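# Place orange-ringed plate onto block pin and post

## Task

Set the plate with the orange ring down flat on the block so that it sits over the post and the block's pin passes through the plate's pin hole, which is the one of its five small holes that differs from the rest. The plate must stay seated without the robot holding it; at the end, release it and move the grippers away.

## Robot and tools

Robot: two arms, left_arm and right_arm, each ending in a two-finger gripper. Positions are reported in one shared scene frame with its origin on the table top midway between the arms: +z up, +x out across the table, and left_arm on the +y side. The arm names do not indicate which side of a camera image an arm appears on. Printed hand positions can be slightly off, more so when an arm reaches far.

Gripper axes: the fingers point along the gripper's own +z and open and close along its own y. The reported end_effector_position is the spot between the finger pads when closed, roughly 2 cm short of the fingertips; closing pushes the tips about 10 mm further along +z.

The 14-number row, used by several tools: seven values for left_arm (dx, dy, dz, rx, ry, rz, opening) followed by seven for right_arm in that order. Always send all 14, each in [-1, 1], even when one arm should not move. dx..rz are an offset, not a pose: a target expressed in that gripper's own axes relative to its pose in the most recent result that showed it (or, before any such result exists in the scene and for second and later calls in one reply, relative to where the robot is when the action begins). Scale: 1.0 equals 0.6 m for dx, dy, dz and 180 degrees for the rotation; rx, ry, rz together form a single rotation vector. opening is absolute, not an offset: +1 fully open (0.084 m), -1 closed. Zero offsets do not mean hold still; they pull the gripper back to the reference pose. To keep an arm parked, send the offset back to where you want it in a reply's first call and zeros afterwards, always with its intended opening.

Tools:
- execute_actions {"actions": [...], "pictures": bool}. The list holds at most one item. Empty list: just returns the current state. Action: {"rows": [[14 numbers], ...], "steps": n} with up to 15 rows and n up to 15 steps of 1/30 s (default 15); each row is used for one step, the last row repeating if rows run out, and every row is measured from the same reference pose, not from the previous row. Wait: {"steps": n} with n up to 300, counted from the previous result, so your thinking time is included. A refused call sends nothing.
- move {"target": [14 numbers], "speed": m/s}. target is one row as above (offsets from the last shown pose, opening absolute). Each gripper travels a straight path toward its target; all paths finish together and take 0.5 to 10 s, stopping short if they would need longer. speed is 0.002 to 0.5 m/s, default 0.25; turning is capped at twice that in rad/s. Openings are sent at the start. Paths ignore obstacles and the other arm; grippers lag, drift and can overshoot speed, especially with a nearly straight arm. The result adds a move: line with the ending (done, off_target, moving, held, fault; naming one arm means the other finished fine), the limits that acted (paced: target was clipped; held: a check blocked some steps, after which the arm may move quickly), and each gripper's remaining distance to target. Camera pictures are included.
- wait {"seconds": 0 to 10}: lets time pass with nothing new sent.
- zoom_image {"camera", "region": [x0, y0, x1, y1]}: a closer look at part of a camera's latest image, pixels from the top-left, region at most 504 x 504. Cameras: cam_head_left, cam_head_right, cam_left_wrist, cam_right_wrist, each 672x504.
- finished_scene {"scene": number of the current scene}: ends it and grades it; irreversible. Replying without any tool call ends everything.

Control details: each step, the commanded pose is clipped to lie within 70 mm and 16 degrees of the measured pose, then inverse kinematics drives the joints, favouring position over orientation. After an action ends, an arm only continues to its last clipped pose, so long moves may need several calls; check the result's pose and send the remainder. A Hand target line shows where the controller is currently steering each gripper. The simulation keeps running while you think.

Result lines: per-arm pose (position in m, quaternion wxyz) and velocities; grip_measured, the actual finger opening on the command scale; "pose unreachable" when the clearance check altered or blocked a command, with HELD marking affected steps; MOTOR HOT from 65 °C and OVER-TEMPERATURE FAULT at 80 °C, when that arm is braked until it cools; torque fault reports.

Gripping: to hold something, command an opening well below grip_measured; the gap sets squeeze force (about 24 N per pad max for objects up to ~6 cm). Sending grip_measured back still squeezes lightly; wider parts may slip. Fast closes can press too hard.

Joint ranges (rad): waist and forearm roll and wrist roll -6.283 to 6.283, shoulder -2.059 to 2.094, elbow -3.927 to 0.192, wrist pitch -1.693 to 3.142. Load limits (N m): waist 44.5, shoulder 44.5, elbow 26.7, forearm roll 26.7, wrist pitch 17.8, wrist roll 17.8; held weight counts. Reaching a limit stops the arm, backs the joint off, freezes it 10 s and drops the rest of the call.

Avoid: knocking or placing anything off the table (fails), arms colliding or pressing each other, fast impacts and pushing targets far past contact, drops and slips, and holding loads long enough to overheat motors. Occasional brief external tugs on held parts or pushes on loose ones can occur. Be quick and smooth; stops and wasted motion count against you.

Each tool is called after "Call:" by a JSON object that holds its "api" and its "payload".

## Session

Call:
{"api": "execute_actions", "payload": {"actions": []}}

Scene clock: 0.00 s of 5100.00 s.
left_arm: end_effector_position=(+0.4260, +0.4632, +0.1661) grip_measured=+1.00 end_effector_quat_wxyz=(+0.054, +0.994, +0.096, -0.021) end_effector_velocity=(+0.001, -0.000, +0.001) end_effector_angular_velocity=(-0.000, -0.003, -0.001) | right_arm: end_effector_position=(+0.4033, -0.5374, +0.2693) grip_measured=+1.00 end_effector_quat_wxyz=(-0.057, +0.937, +0.333, -0.091) end_effector_velocity=(-0.000, -0.000, -0.000) end_effector_angular_velocity=(-0.000, +0.001, +0.000)
Joint positions: left_arm=[ 0.377 -0.031 -0.931 -0.118  1.022  0.116  0.084] | right_arm=[-0.214 -0.136 -1.142 -0.011  1.493 -0.948  0.084]
Joint velocities: left_arm=[-0.001 -0.002 -0.001 -0.001 -0.     0.001  0.   ] | right_arm=[ 0.     0.     0.    -0.001  0.001  0.     0.   ]
Hand target (left_arm): +0.426, +0.463, +0.166; +0.054, +0.994, +0.096, -0.021
Hand target (right_arm): +0.403, -0.537, +0.269; -0.057, +0.937, +0.333, -0.091

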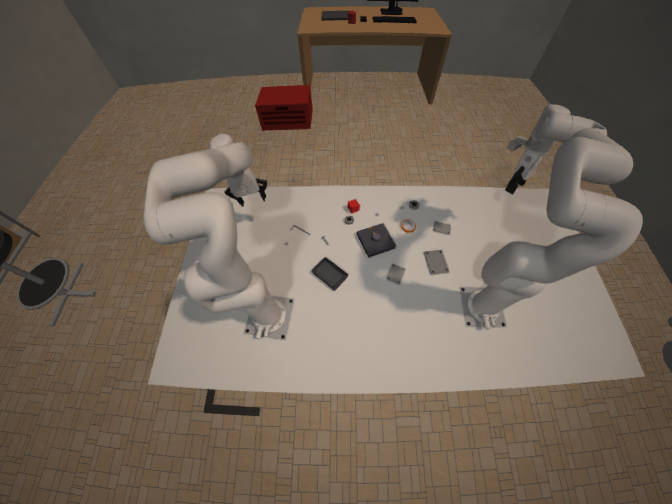

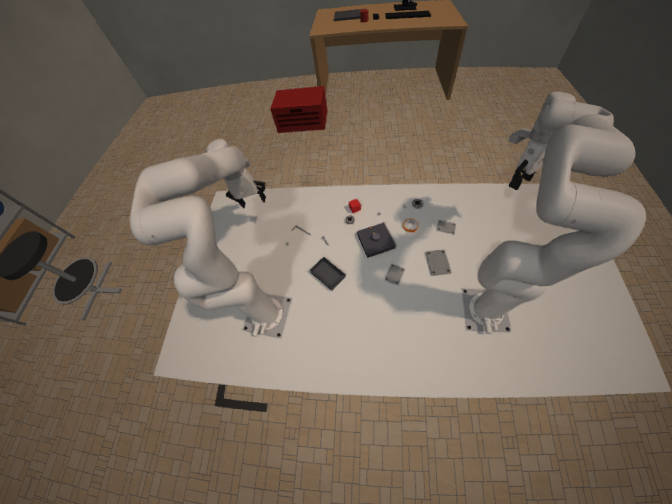

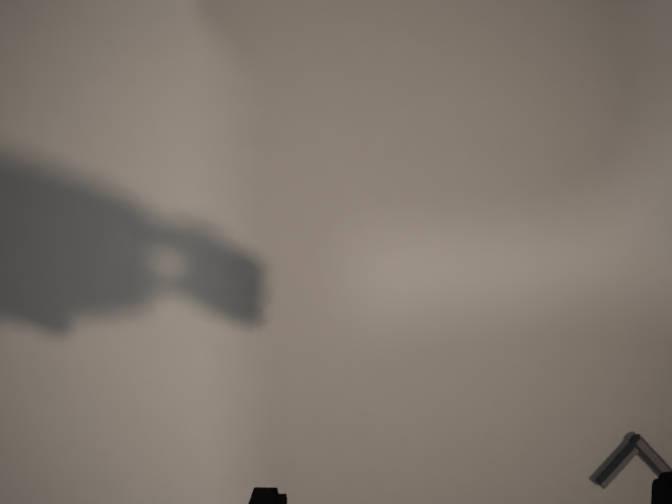

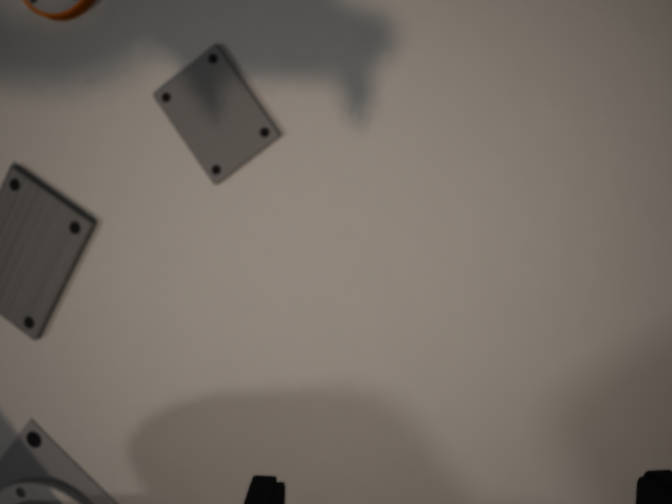

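Call:
{"api": "move", "payload": {"target": [0,0,0,0,0,0,1,0.3033,-0.5698,0.1747,-0.0537,0.0426,0,1], "speed": 0.25}}

Scene clock: 16.73 s of 5100.00 s.
left_arm: end_effector_position=(+0.4260, +0.4632, +0.1661) grip_measured=+1.00 end_effector_quat_wxyz=(+0.054, +0.994, +0.096, -0.021) end_effector_velocity=(-0.000, +0.000, -0.000) end_effector_angular_velocity=(+0.000, -0.000, -0.001) | right_arm: end_effector_position=(+0.3108, -0.1531, +0.2005) grip_measured=+1.00 end_effector_quat_wxyz=(+0.000, +0.942, +0.334, +0.000) end_effector_velocity=(-0.000, +0.002, -0.001) end_effector_angular_velocity=(-0.001, -0.001, +0.001)
Joint positions: left_arm=[ 0.377 -0.031 -0.931 -0.118  1.022  0.116  0.084] | right_arm=[ 0.842 -0.243 -0.804 -0.001  1.047  0.107  0.084]
Joint velocities: left_arm=[ 0.    -0.001  0.001  0.    -0.001  0.001 -0.   ] | right_arm=[ 0.006  0.006 -0.003 -0.002 -0.003  0.007  0.   ]
Hand target (left_arm): +0.426, +0.463, +0.166; +0.054, +0.994, +0.096, -0.021
Hand target (right_arm): +0.311, -0.153, +0.200; +0.001, +0.942, +0.335, +0.000
Off the commanded pose (left_arm): 0.000 m, 0 deg.
Off the commanded pose (right_arm): 0.000 m, 0 deg.
After step 90, 11.57 s passed at rest.
move: done

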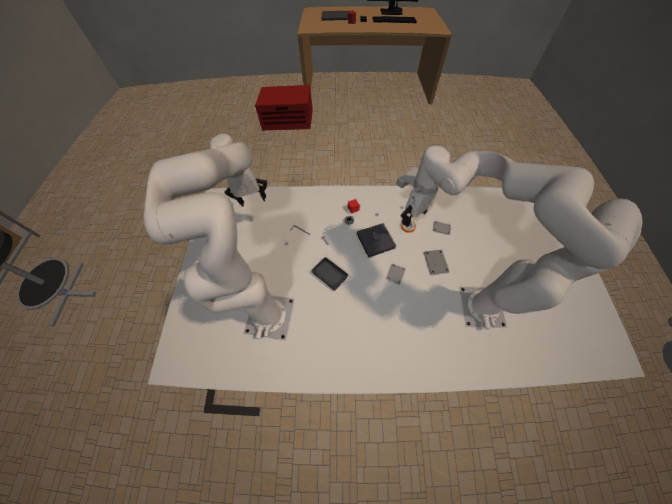

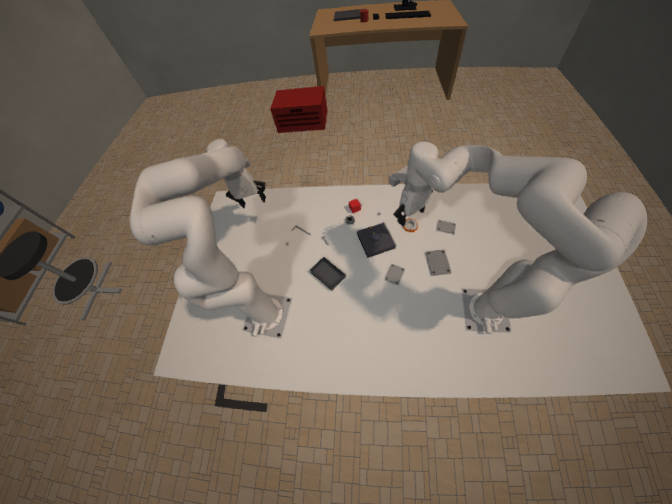

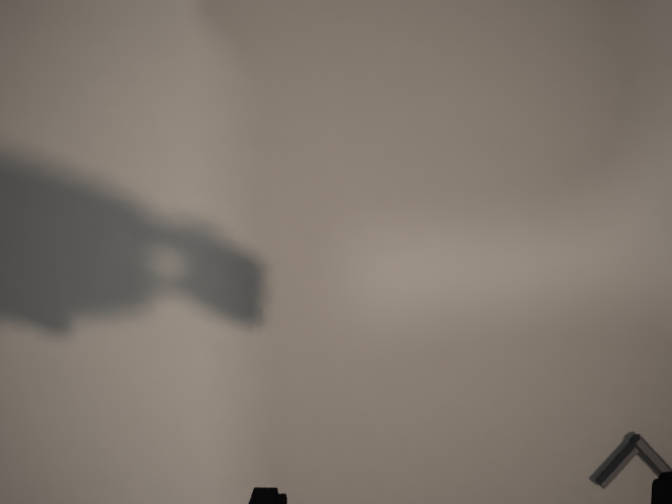

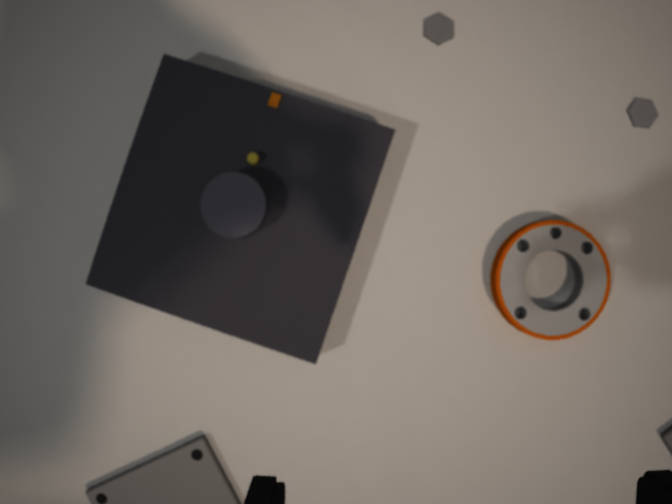

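Call:
{"api": "move", "payload": {"target": [0,0,0,0,0,0,1,0.0927,0.1335,0.0975,0,0,0,1], "speed": 0.15}}

Call:
{"api": "zoom_image", "payload": {"camera": "cam_right_wrist", "region": [290, 300, 540, 504]}}

Scene clock: 29.57 s of 5100.00 s.
left_arm: end_effector_position=(+0.4260, +0.4632, +0.1661) grip_measured=+1.00 end_effector_quat_wxyz=(+0.054, +0.994, +0.096, -0.021) end_effector_velocity=(+0.001, +0.000, +0.000) end_effector_angular_velocity=(+0.001, -0.002, -0.002) | right_arm: end_effector_position=(+0.4042, -0.1802, +0.1422) grip_measured=+1.00 end_effector_quat_wxyz=(+0.000, +0.942, +0.335, +0.000) end_effector_velocity=(+0.001, -0.002, -0.002) end_effector_angular_velocity=(-0.003, +0.003, +0.000)
Joint positions: left_arm=[ 0.377 -0.031 -0.931 -0.118  1.022  0.116  0.084] | right_arm=[ 0.651  0.02  -0.905 -0.001  0.885 -0.084  0.084]
Joint velocities: left_arm=[-0.001 -0.    -0.001  0.001 -0.001  0.001 -0.   ] | right_arm=[-0.004  0.007 -0.002 -0.002 -0.    -0.003  0.   ]
Hand target (left_arm): +0.426, +0.463, +0.166; +0.054, +0.994, +0.096, -0.021
Hand target (right_arm): +0.404, -0.180, +0.142; +0.000, +0.942, +0.334, +0.000
Off the commanded pose (left_arm): 0.000 m, 0 deg.
Off the commanded pose (right_arm): 0.000 m, 0 deg.
After step 90, 8.60 s passed at rest.
move: done

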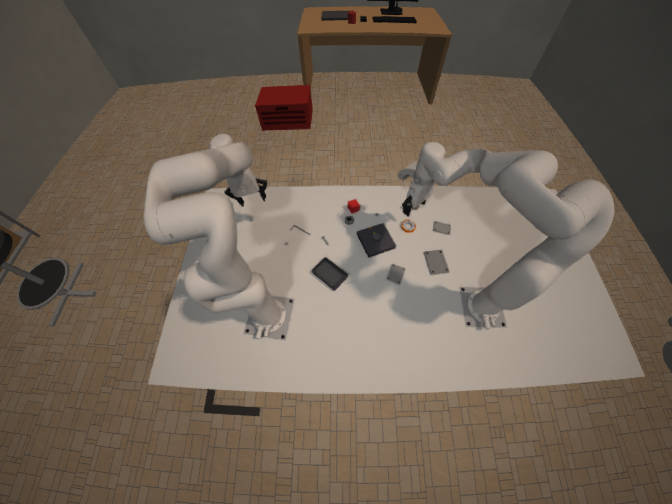

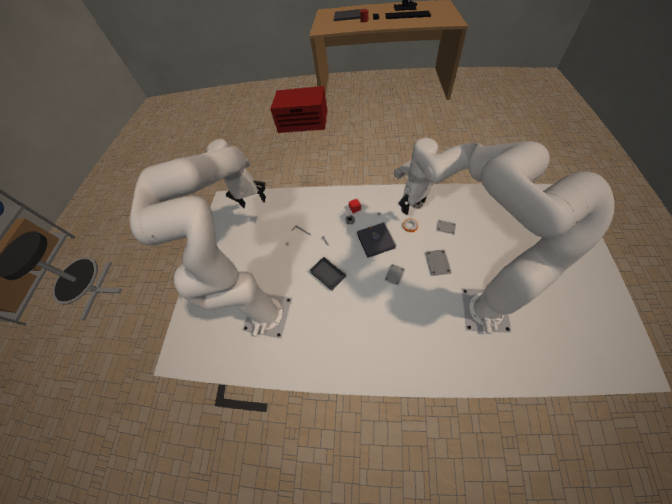

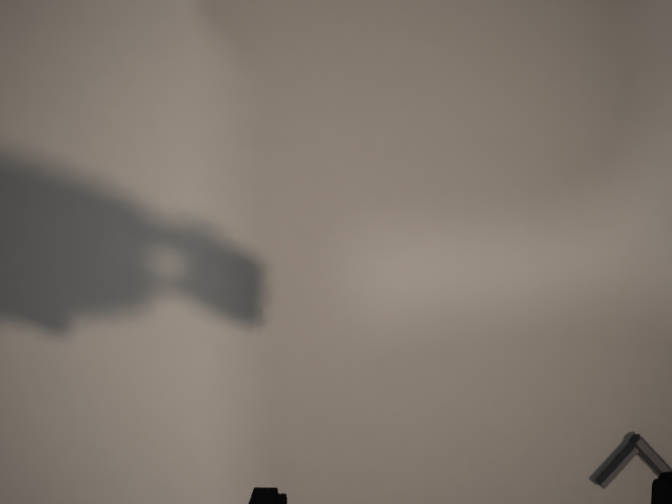

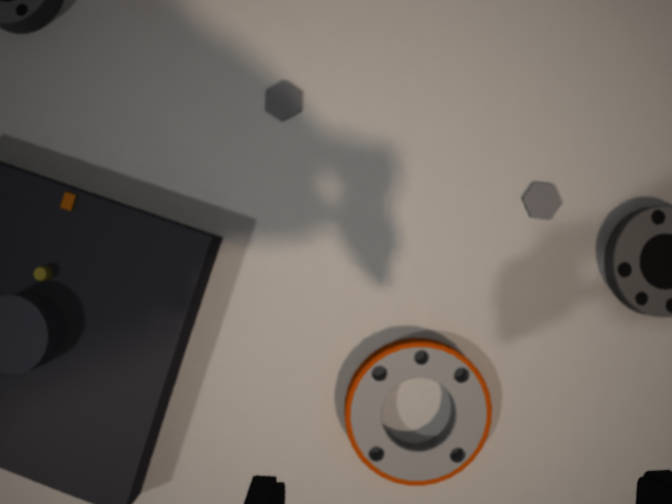

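Region (290, 300, 540, 504) of cam_right_wrist's 672x504 image, scaled by 2.016, with more detail than that image has; it fills the top 411 rows of this view, and the rest is white.

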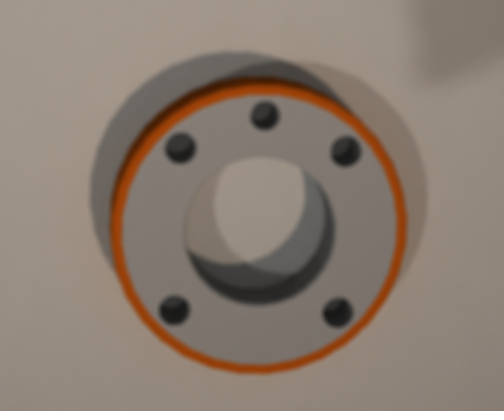

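Call:
{"api": "move", "payload": {"target": [0,0,0,0,0,0,1,0,0.005,0.197,0,0,0,1], "speed": 0.07}}

Call:
{"api": "move", "payload": {"target": [0,0,0,0,0,0,1,0,0,0,0,0,0,-0.4], "speed": 0.02}}

Scene clock: 37.03 s of 5100.00 s.
left_arm: end_effector_position=(+0.4260, +0.4632, +0.1661) grip_measured=+1.00 end_effector_quat_wxyz=(+0.054, +0.994, +0.096, -0.021) end_effector_velocity=(-0.000, -0.000, +0.000) end_effector_angular_velocity=(-0.001, +0.000, +0.000) | right_arm: end_effector_position=(+0.4060, -0.1825, +0.0245) grip_measured=+1.00 end_effector_quat_wxyz=(-0.000, +0.942, +0.335, +0.001) end_effector_velocity=(+0.000, +0.001, -0.002) end_effector_angular_velocity=(+0.002, -0.001, +0.000)
Joint positions: left_arm=[ 0.377 -0.031 -0.931 -0.118  1.022  0.116  0.084] | right_arm=[ 0.645  0.271 -0.824 -0.     0.551 -0.091  0.084]
Joint velocities: left_arm=[ 0.    -0.001  0.    -0.001  0.001  0.     0.   ] | right_arm=[ 0.001  0.006 -0.     0.001 -0.007  0.    -0.   ]
Hand target (left_arm): +0.426, +0.463, +0.166; +0.054, +0.994, +0.096, -0.021
Hand target (right_arm): +0.406, -0.183, +0.024; +0.000, +0.942, +0.335, +0.000
Off the commanded pose (left_arm): 0.000 m, 0 deg.
Off the commanded pose (right_arm): 0.001 m, 0 deg.
After step 90, 2.43 s passed at rest.
move: done

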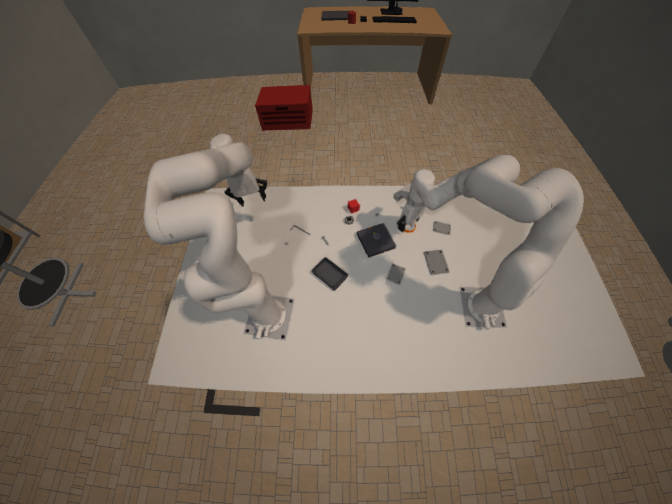

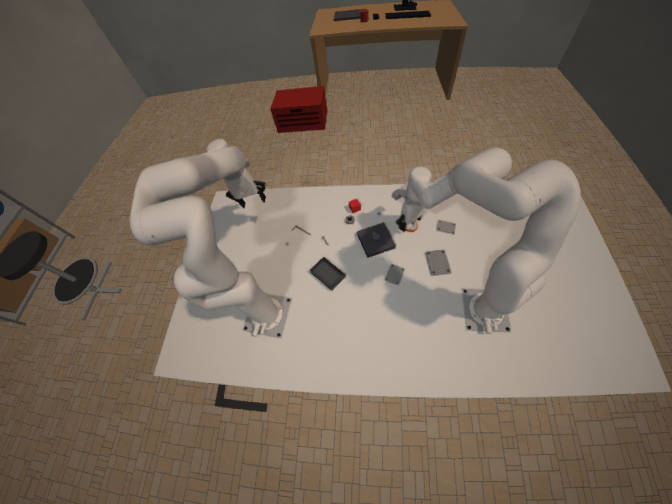

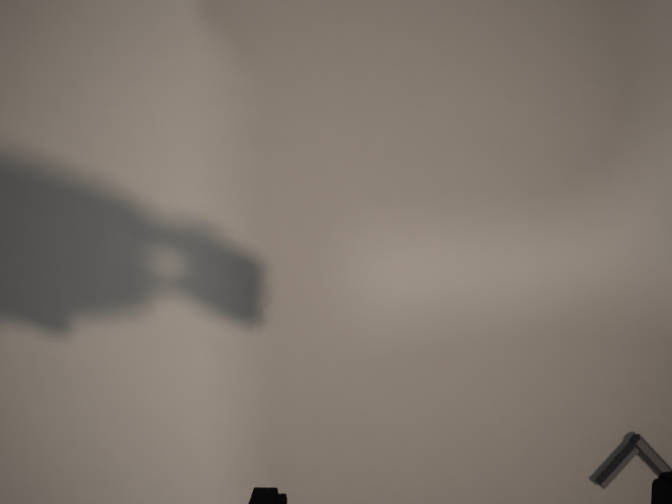

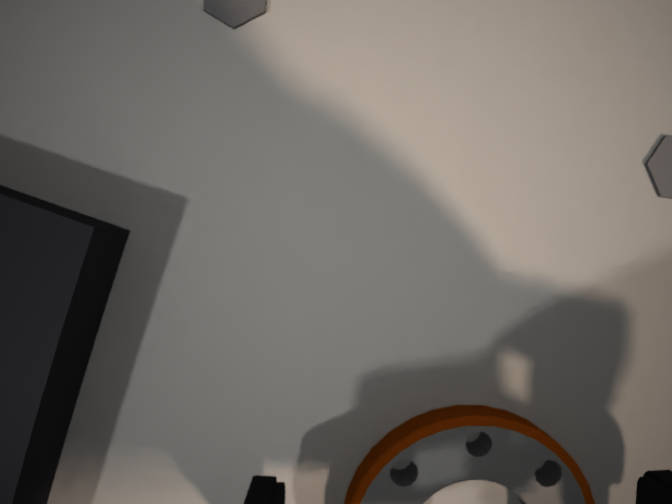

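Scene clock: 37.53 s of 5100.00 s.
left_arm: end_effector_position=(+0.4260, +0.4632, +0.1661) grip_measured=+1.00 end_effector_quat_wxyz=(+0.054, +0.994, +0.096, -0.021) end_effector_velocity=(-0.000, -0.000, -0.000) end_effector_angular_velocity=(-0.001, +0.001, +0.000) | right_arm: end_effector_position=(+0.4076, -0.1816, +0.0264) grip_measured=+0.32 end_effector_quat_wxyz=(-0.001, +0.942, +0.335, +0.003) end_effector_velocity=(-0.001, -0.000, -0.001) end_effector_angular_velocity=(-0.003, +0.002, +0.003)
Joint positions: left_arm=[ 0.377 -0.031 -0.931 -0.118  1.022  0.116  0.084] | right_arm=[ 0.644  0.269 -0.826 -0.     0.551 -0.091  0.058]
Joint velocities: left_arm=[ 0.    -0.     0.001 -0.001 -0.     0.    -0.   ] | right_arm=[ 0.001  0.002  0.001 -0.003  0.     0.     0.   ]
Hand target (left_arm): +0.426, +0.463, +0.166; +0.054, +0.994, +0.096, -0.021
Hand target (right_arm): +0.406, -0.182, +0.025; -0.000, +0.942, +0.335, +0.001
Off the commanded pose (left_arm): 0.000 m, 0 deg.
Off the commanded pose (right_arm): 0.003 m, 0 deg.
move: done

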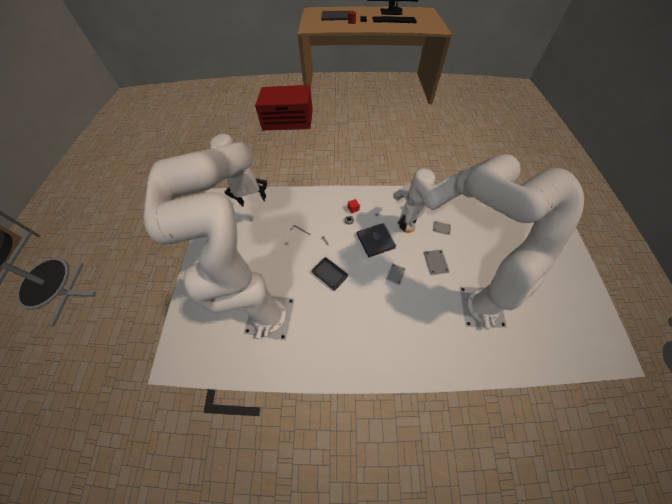

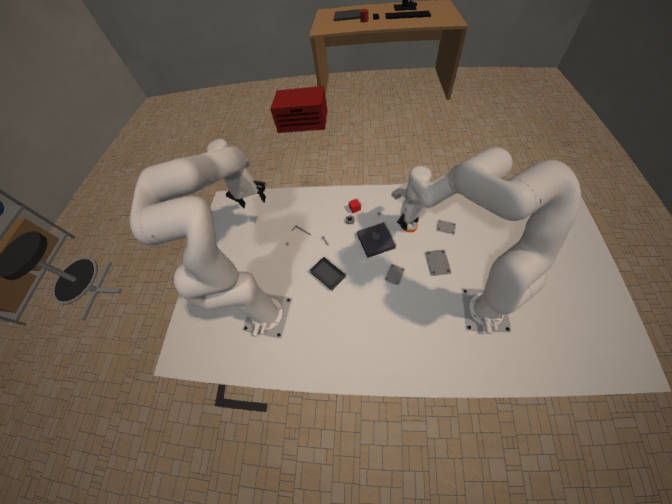

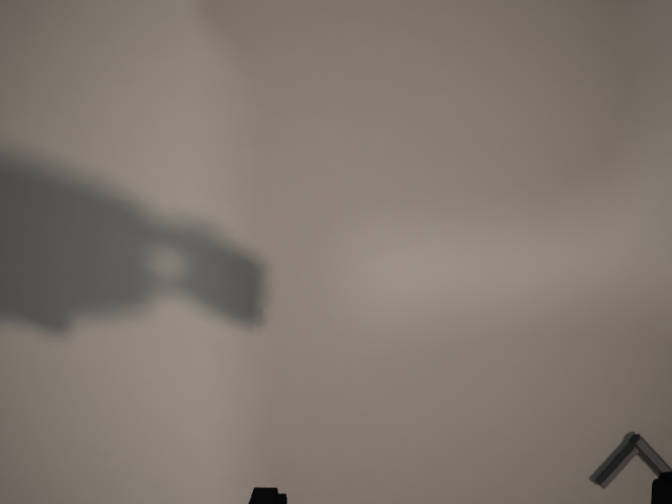

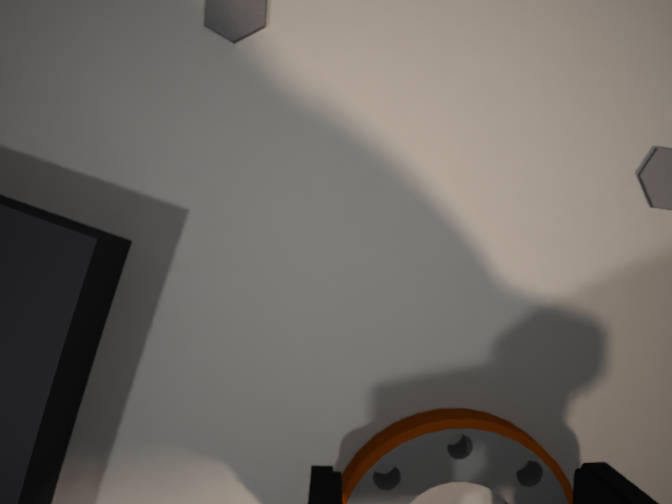

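Call:
{"api": "move", "payload": {"target": [0,0,0,0,0,0,1,-0.0018,-0.0006,-0.0077,0,0,0,0.75], "speed": 0.02}}

Call:
{"api": "move", "payload": {"target": [0,0,0,0,0,0,1,0,0,0,0,0,0,-0.4], "speed": 0.02}}

Scene clock: 42.03 s of 5100.00 s.
left_arm: end_effector_position=(+0.4260, +0.4632, +0.1661) grip_measured=+1.00 end_effector_quat_wxyz=(+0.054, +0.994, +0.096, -0.021) end_effector_velocity=(-0.000, +0.000, -0.001) end_effector_angular_velocity=(+0.002, +0.001, -0.002) | right_arm: end_effector_position=(+0.4063, -0.1821, +0.0307) grip_measured=+0.75 end_effector_quat_wxyz=(-0.001, +0.942, +0.335, +0.003) end_effector_velocity=(+0.001, +0.000, +0.002) end_effector_angular_velocity=(+0.003, -0.002, -0.003)
Joint positions: left_arm=[ 0.377 -0.031 -0.931 -0.118  1.022  0.116  0.084] | right_arm=[ 0.645  0.254 -0.822 -0.     0.562 -0.091  0.075]
Joint velocities: left_arm=[-0.     0.     0.001  0.003 -0.001  0.    -0.   ] | right_arm=[-0.001 -0.003 -0.001  0.001  0.001  0.     0.   ]
Hand target (left_arm): +0.426, +0.463, +0.166; +0.054, +0.994, +0.096, -0.021
Hand target (right_arm): +0.406, -0.182, +0.031; -0.001, +0.942, +0.335, +0.003
Off the commanded pose (left_arm): 0.000 m, 0 deg.
Off the commanded pose (right_arm): 0.000 m, 0 deg.
After step 90, 0.73 s passed at rest.
move: done

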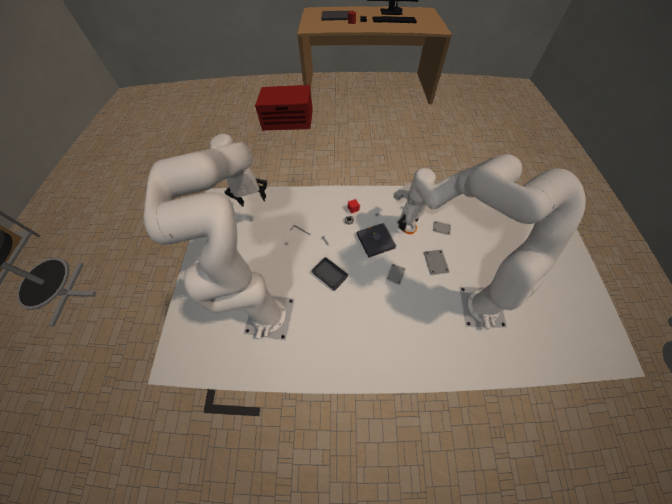

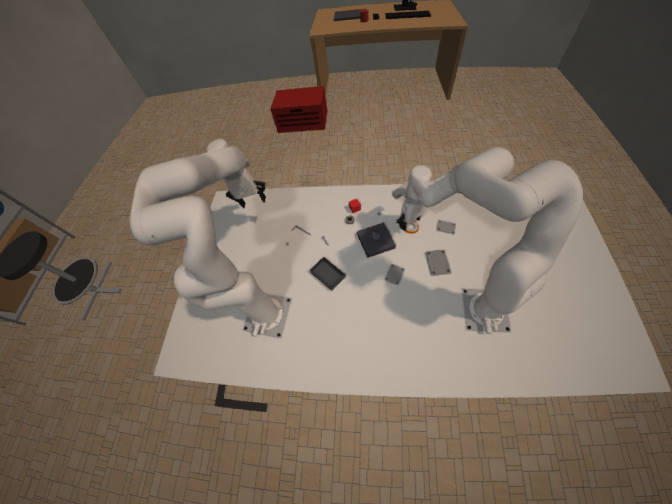

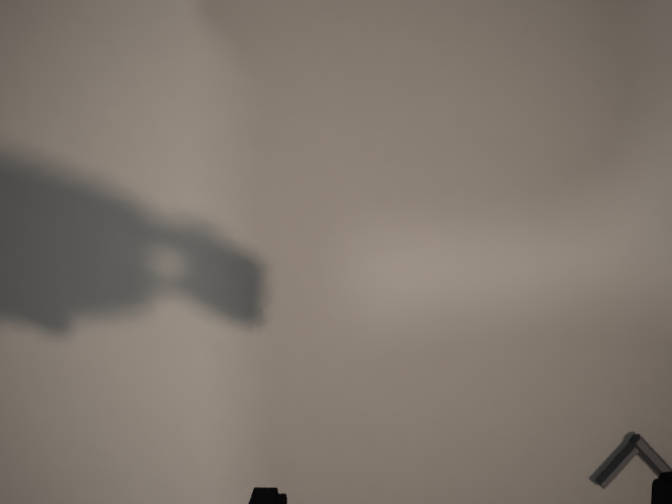

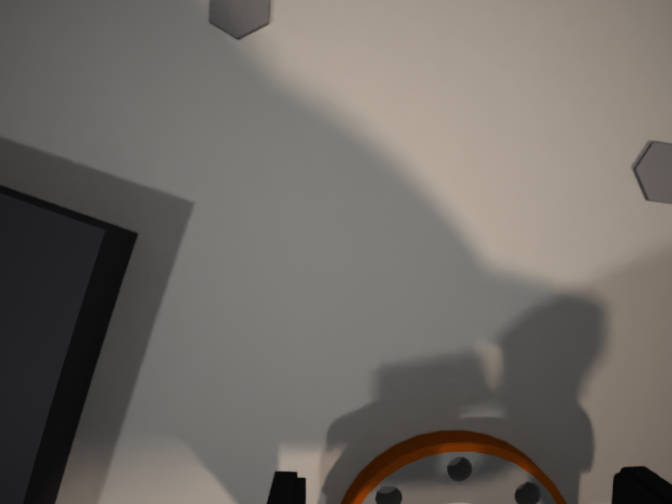

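Scene clock: 42.57 s of 5100.00 s.
left_arm: end_effector_position=(+0.4260, +0.4632, +0.1661) grip_measured=+1.00 end_effector_quat_wxyz=(+0.054, +0.994, +0.096, -0.021) end_effector_velocity=(-0.000, +0.000, +0.000) end_effector_angular_velocity=(-0.001, +0.000, +0.002) | right_arm: end_effector_position=(+0.4071, -0.1815, +0.0316) grip_measured=-0.42 end_effector_quat_wxyz=(-0.001, +0.942, +0.335, +0.004) end_effector_velocity=(-0.000, -0.001, -0.001) end_effector_angular_velocity=(-0.002, +0.001, +0.000)
Joint positions: left_arm=[ 0.377 -0.031 -0.931 -0.118  1.022  0.116  0.084] | right_arm=[ 0.645  0.253 -0.823 -0.     0.561 -0.091  0.026]
Joint velocities: left_arm=[ 0.001 -0.001  0.001 -0.001  0.001 -0.     0.   ] | right_arm=[-0.001  0.001  0.001 -0.001  0.001  0.     0.   ]
Hand target (left_arm): +0.426, +0.463, +0.166; +0.054, +0.994, +0.096, -0.021
Hand target (right_arm): +0.406, -0.182, +0.031; -0.001, +0.942, +0.335, +0.003
Off the commanded pose (left_arm): 0.000 m, 0 deg.
Off the commanded pose (right_arm): 0.001 m, 0 deg.
move: done

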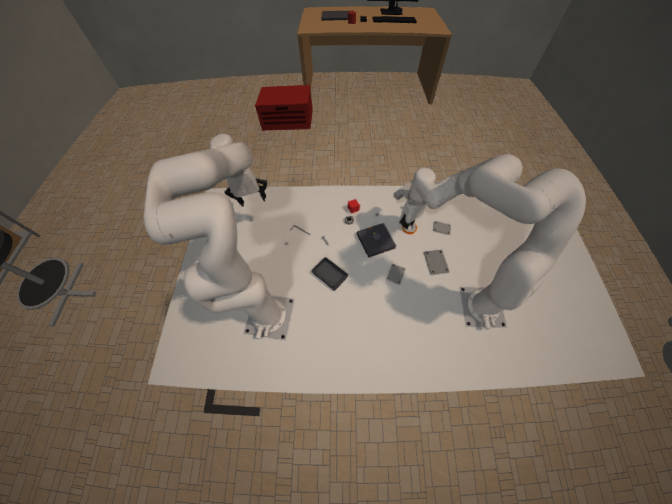

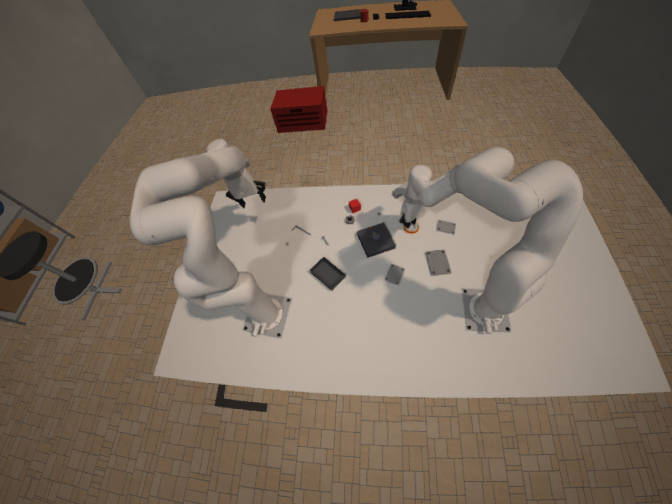

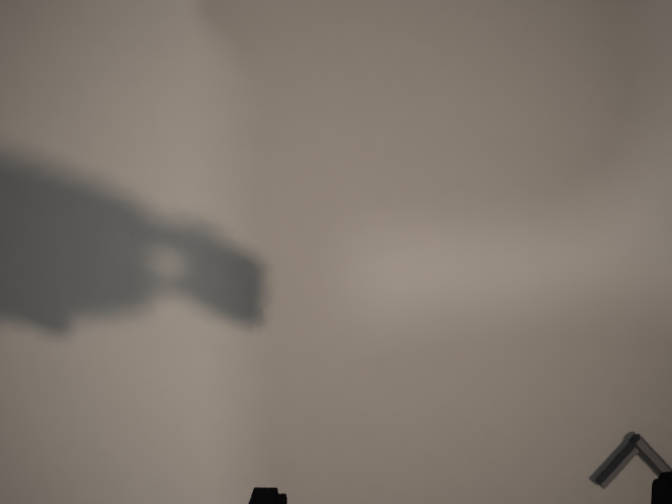

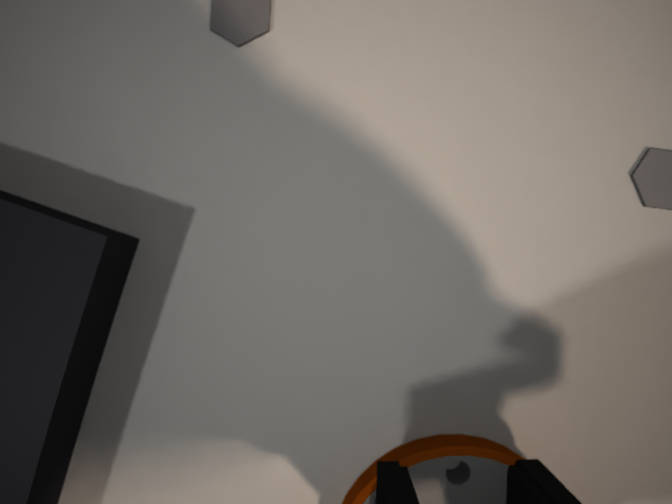

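Call:
{"api": "move", "payload": {"target": [0,0,0,0,0,0,1,-0.008,0,-0.184,0,0,0,1], "speed": 0.12}}

Call:
{"api": "zoom_image", "payload": {"camera": "cam_right_wrist", "region": [290, 300, 540, 504]}}

Scene clock: 52.97 s of 5100.00 s.
left_arm: end_effector_position=(+0.4260, +0.4632, +0.1661) grip_measured=+1.00 end_effector_quat_wxyz=(+0.054, +0.994, +0.096, -0.021) end_effector_velocity=(-0.000, +0.001, -0.000) end_effector_angular_velocity=(+0.001, -0.000, +0.001) | right_arm: end_effector_position=(+0.4026, -0.1851, +0.1413) grip_measured=+1.00 end_effector_quat_wxyz=(-0.001, +0.942, +0.334, +0.004) end_effector_velocity=(+0.001, +0.000, +0.004) end_effector_angular_velocity=(+0.001, -0.003, -0.001)
Joint positions: left_arm=[ 0.377 -0.031 -0.931 -0.118  1.022  0.116  0.084] | right_arm=[ 0.644  0.004 -0.882 -0.001  0.871 -0.091  0.084]
Joint velocities: left_arm=[ 0.001 -0.     0.     0.001 -0.001  0.    -0.   ] | right_arm=[-0.001 -0.006 -0.006 -0.001  0.008  0.    -0.   ]
Hand target (left_arm): +0.426, +0.463, +0.166; +0.054, +0.994, +0.096, -0.021
Hand target (right_arm): +0.403, -0.185, +0.142; -0.001, +0.942, +0.334, +0.004
Off the commanded pose (left_arm): 0.000 m, 0 deg.
Off the commanded pose (right_arm): 0.001 m, 0 deg.
After step 90, 6.07 s passed at rest.
move: done

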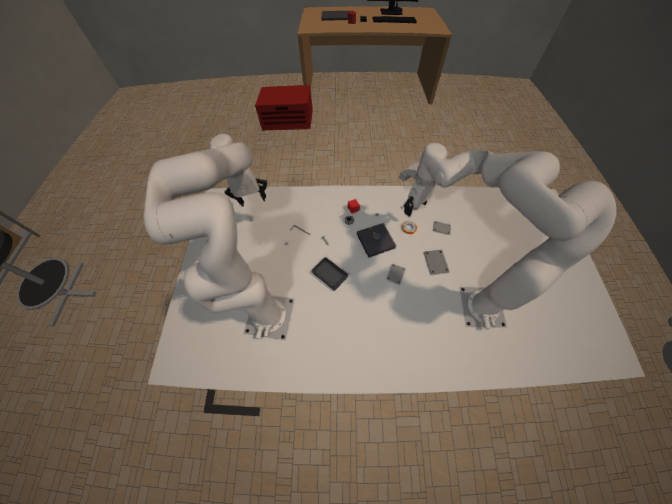

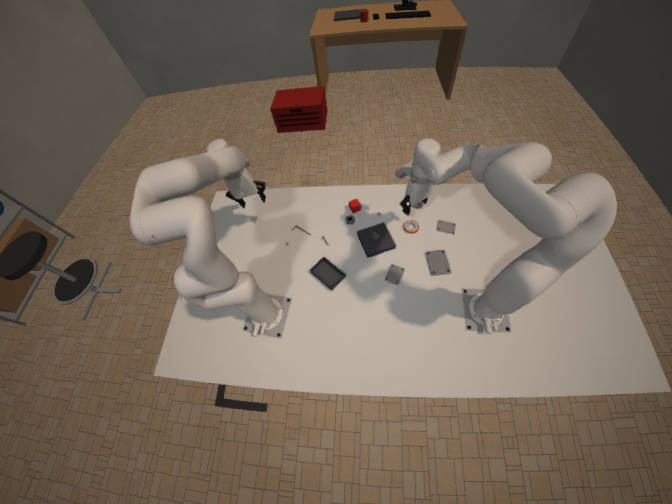

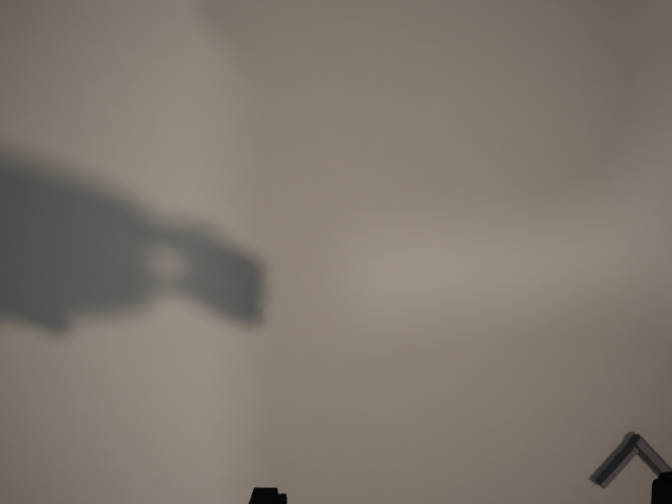

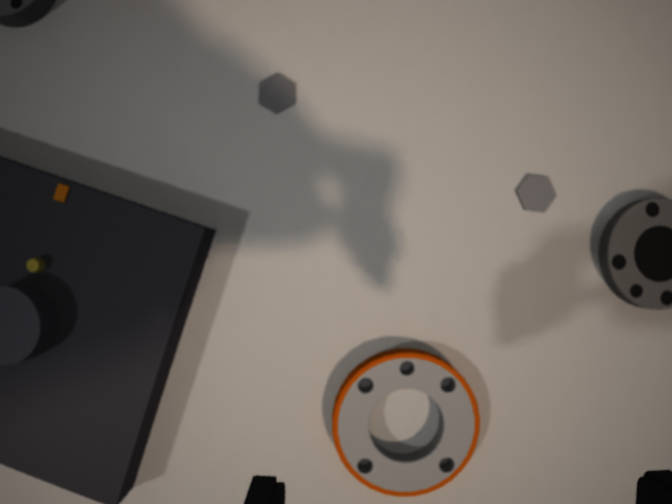

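Region (290, 300, 540, 504) of cam_right_wrist's 672x504 image, scaled by 2.016, with more detail than that image has; it fills the top 411 rows of this view, and the rest is white.

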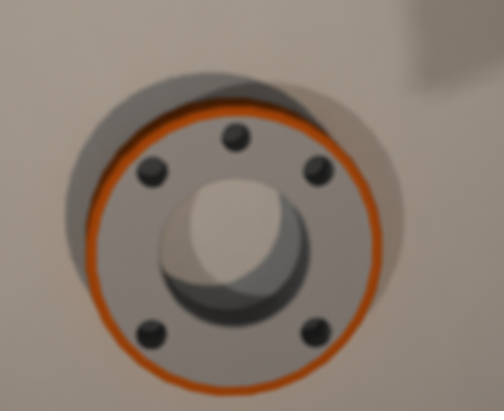

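Call:
{"api": "move", "payload": {"target": [0,0,0,0,0,0,1,-0.008,0,0.2047,0.00025,-0.0026,0,1], "speed": 0.07}}

Call:
{"api": "move", "payload": {"target": [0,0,0,0,0,0,1,0,0,0,0,0,0,-0.4], "speed": 0.02}}

Scene clock: 75.23 s of 5100.00 s.
left_arm: end_effector_position=(+0.4260, +0.4632, +0.1661) grip_measured=+1.00 end_effector_quat_wxyz=(+0.054, +0.994, +0.096, -0.021) end_effector_velocity=(+0.000, -0.000, +0.000) end_effector_angular_velocity=(-0.000, -0.001, +0.000) | right_arm: end_effector_position=(+0.3995, -0.1876, +0.0189) grip_measured=+1.00 end_effector_quat_wxyz=(+0.000, +0.942, +0.335, -0.000) end_effector_velocity=(+0.000, -0.000, -0.002) end_effector_angular_velocity=(-0.000, -0.001, +0.001)
Joint positions: left_arm=[ 0.377 -0.031 -0.931 -0.118  1.022  0.116  0.084] | right_arm=[ 0.643  0.266 -0.793 -0.     0.527 -0.093  0.084]
Joint velocities: left_arm=[-0.     0.001 -0.001 -0.    -0.001 -0.     0.   ] | right_arm=[-0.     0.006 -0.    -0.001 -0.006  0.    -0.   ]
Hand target (left_arm): +0.426, +0.463, +0.166; +0.054, +0.994, +0.096, -0.021
Hand target (right_arm): +0.399, -0.188, +0.018; +0.000, +0.942, +0.335, -0.000
Off the commanded pose (left_arm): 0.000 m, 0 deg.
Off the commanded pose (right_arm): 0.001 m, 0 deg.
After step 90, 17.17 s passed at rest.
move: done

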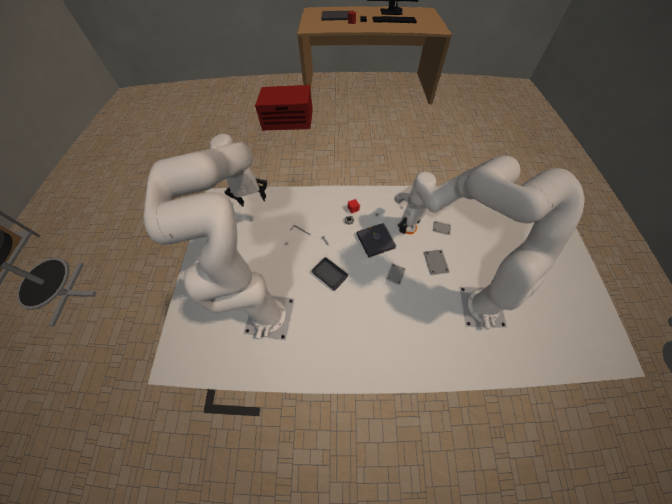

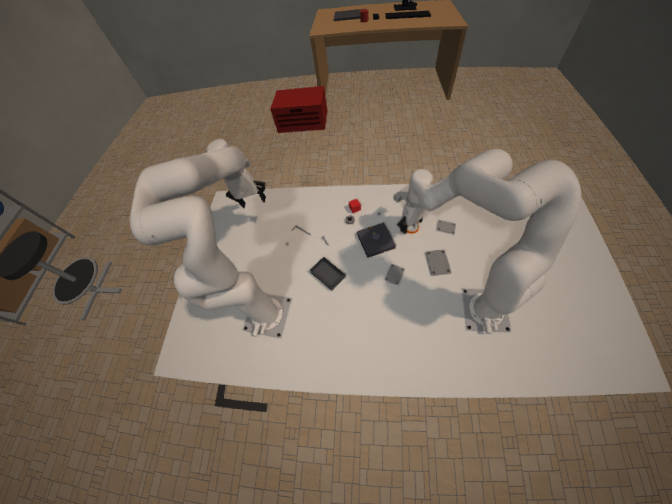

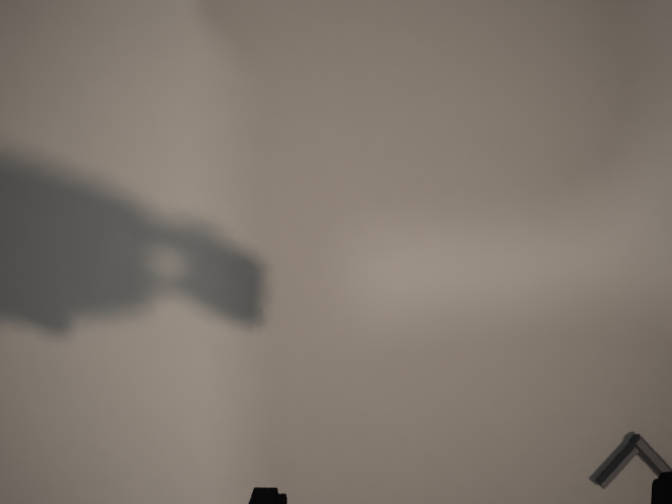

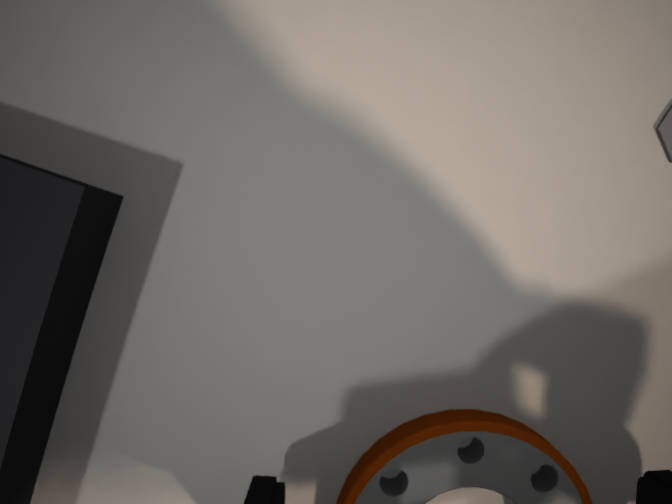

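Scene clock: 75.73 s of 5100.00 s.
left_arm: end_effector_position=(+0.4260, +0.4632, +0.1661) grip_measured=+1.00 end_effector_quat_wxyz=(+0.054, +0.994, +0.096, -0.021) end_effector_velocity=(-0.001, -0.000, -0.000) end_effector_angular_velocity=(-0.000, +0.001, -0.001) | right_arm: end_effector_position=(+0.3997, -0.1875, +0.0191) grip_measured=+0.45 end_effector_quat_wxyz=(+0.000, +0.942, +0.335, +0.000) end_effector_velocity=(+0.001, -0.000, +0.000) end_effector_angular_velocity=(+0.001, -0.001, -0.002)
Joint positions: left_arm=[ 0.377 -0.031 -0.931 -0.118  1.022  0.116  0.084] | right_arm=[ 0.643  0.265 -0.793 -0.     0.527 -0.093  0.063]
Joint velocities: left_arm=[-0.001 -0.001  0.002  0.    -0.     0.001 -0.   ] | right_arm=[-0.002  0.     0.     0.001 -0.001  0.     0.   ]
Hand target (left_arm): +0.426, +0.463, +0.166; +0.054, +0.994, +0.096, -0.021
Hand target (right_arm): +0.400, -0.188, +0.019; +0.000, +0.942, +0.335, -0.000
Off the commanded pose (left_arm): 0.000 m, 0 deg.
Off the commanded pose (right_arm): 0.000 m, 0 deg.
move: done

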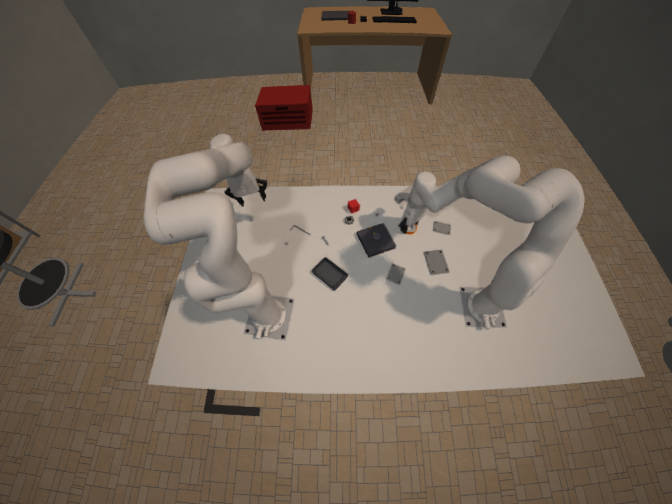

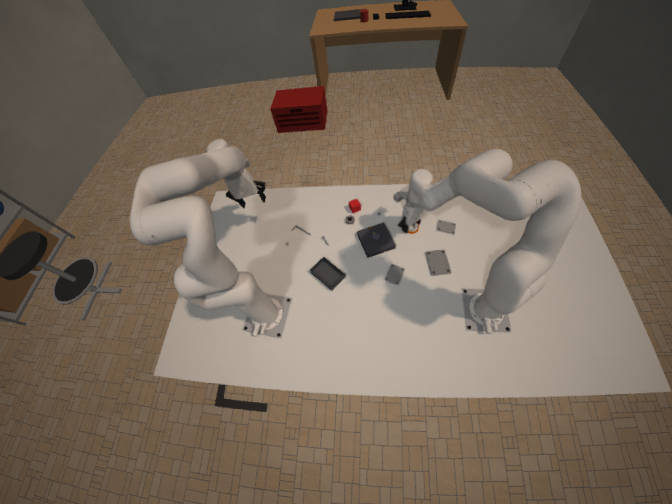

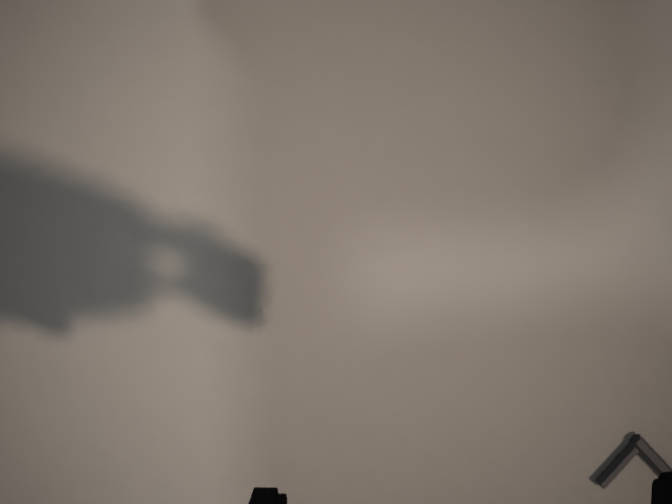

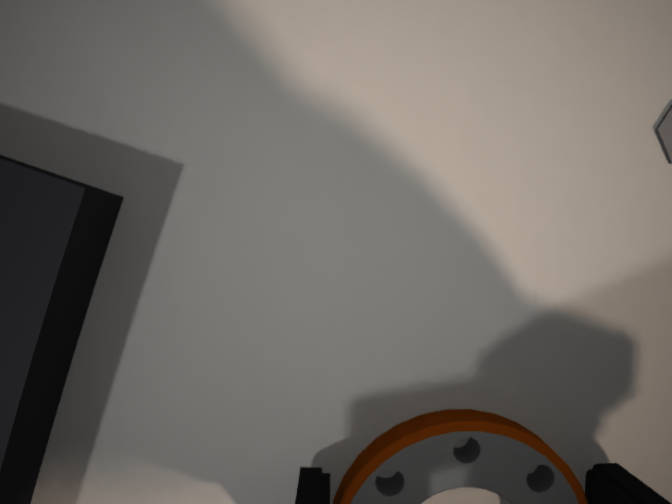

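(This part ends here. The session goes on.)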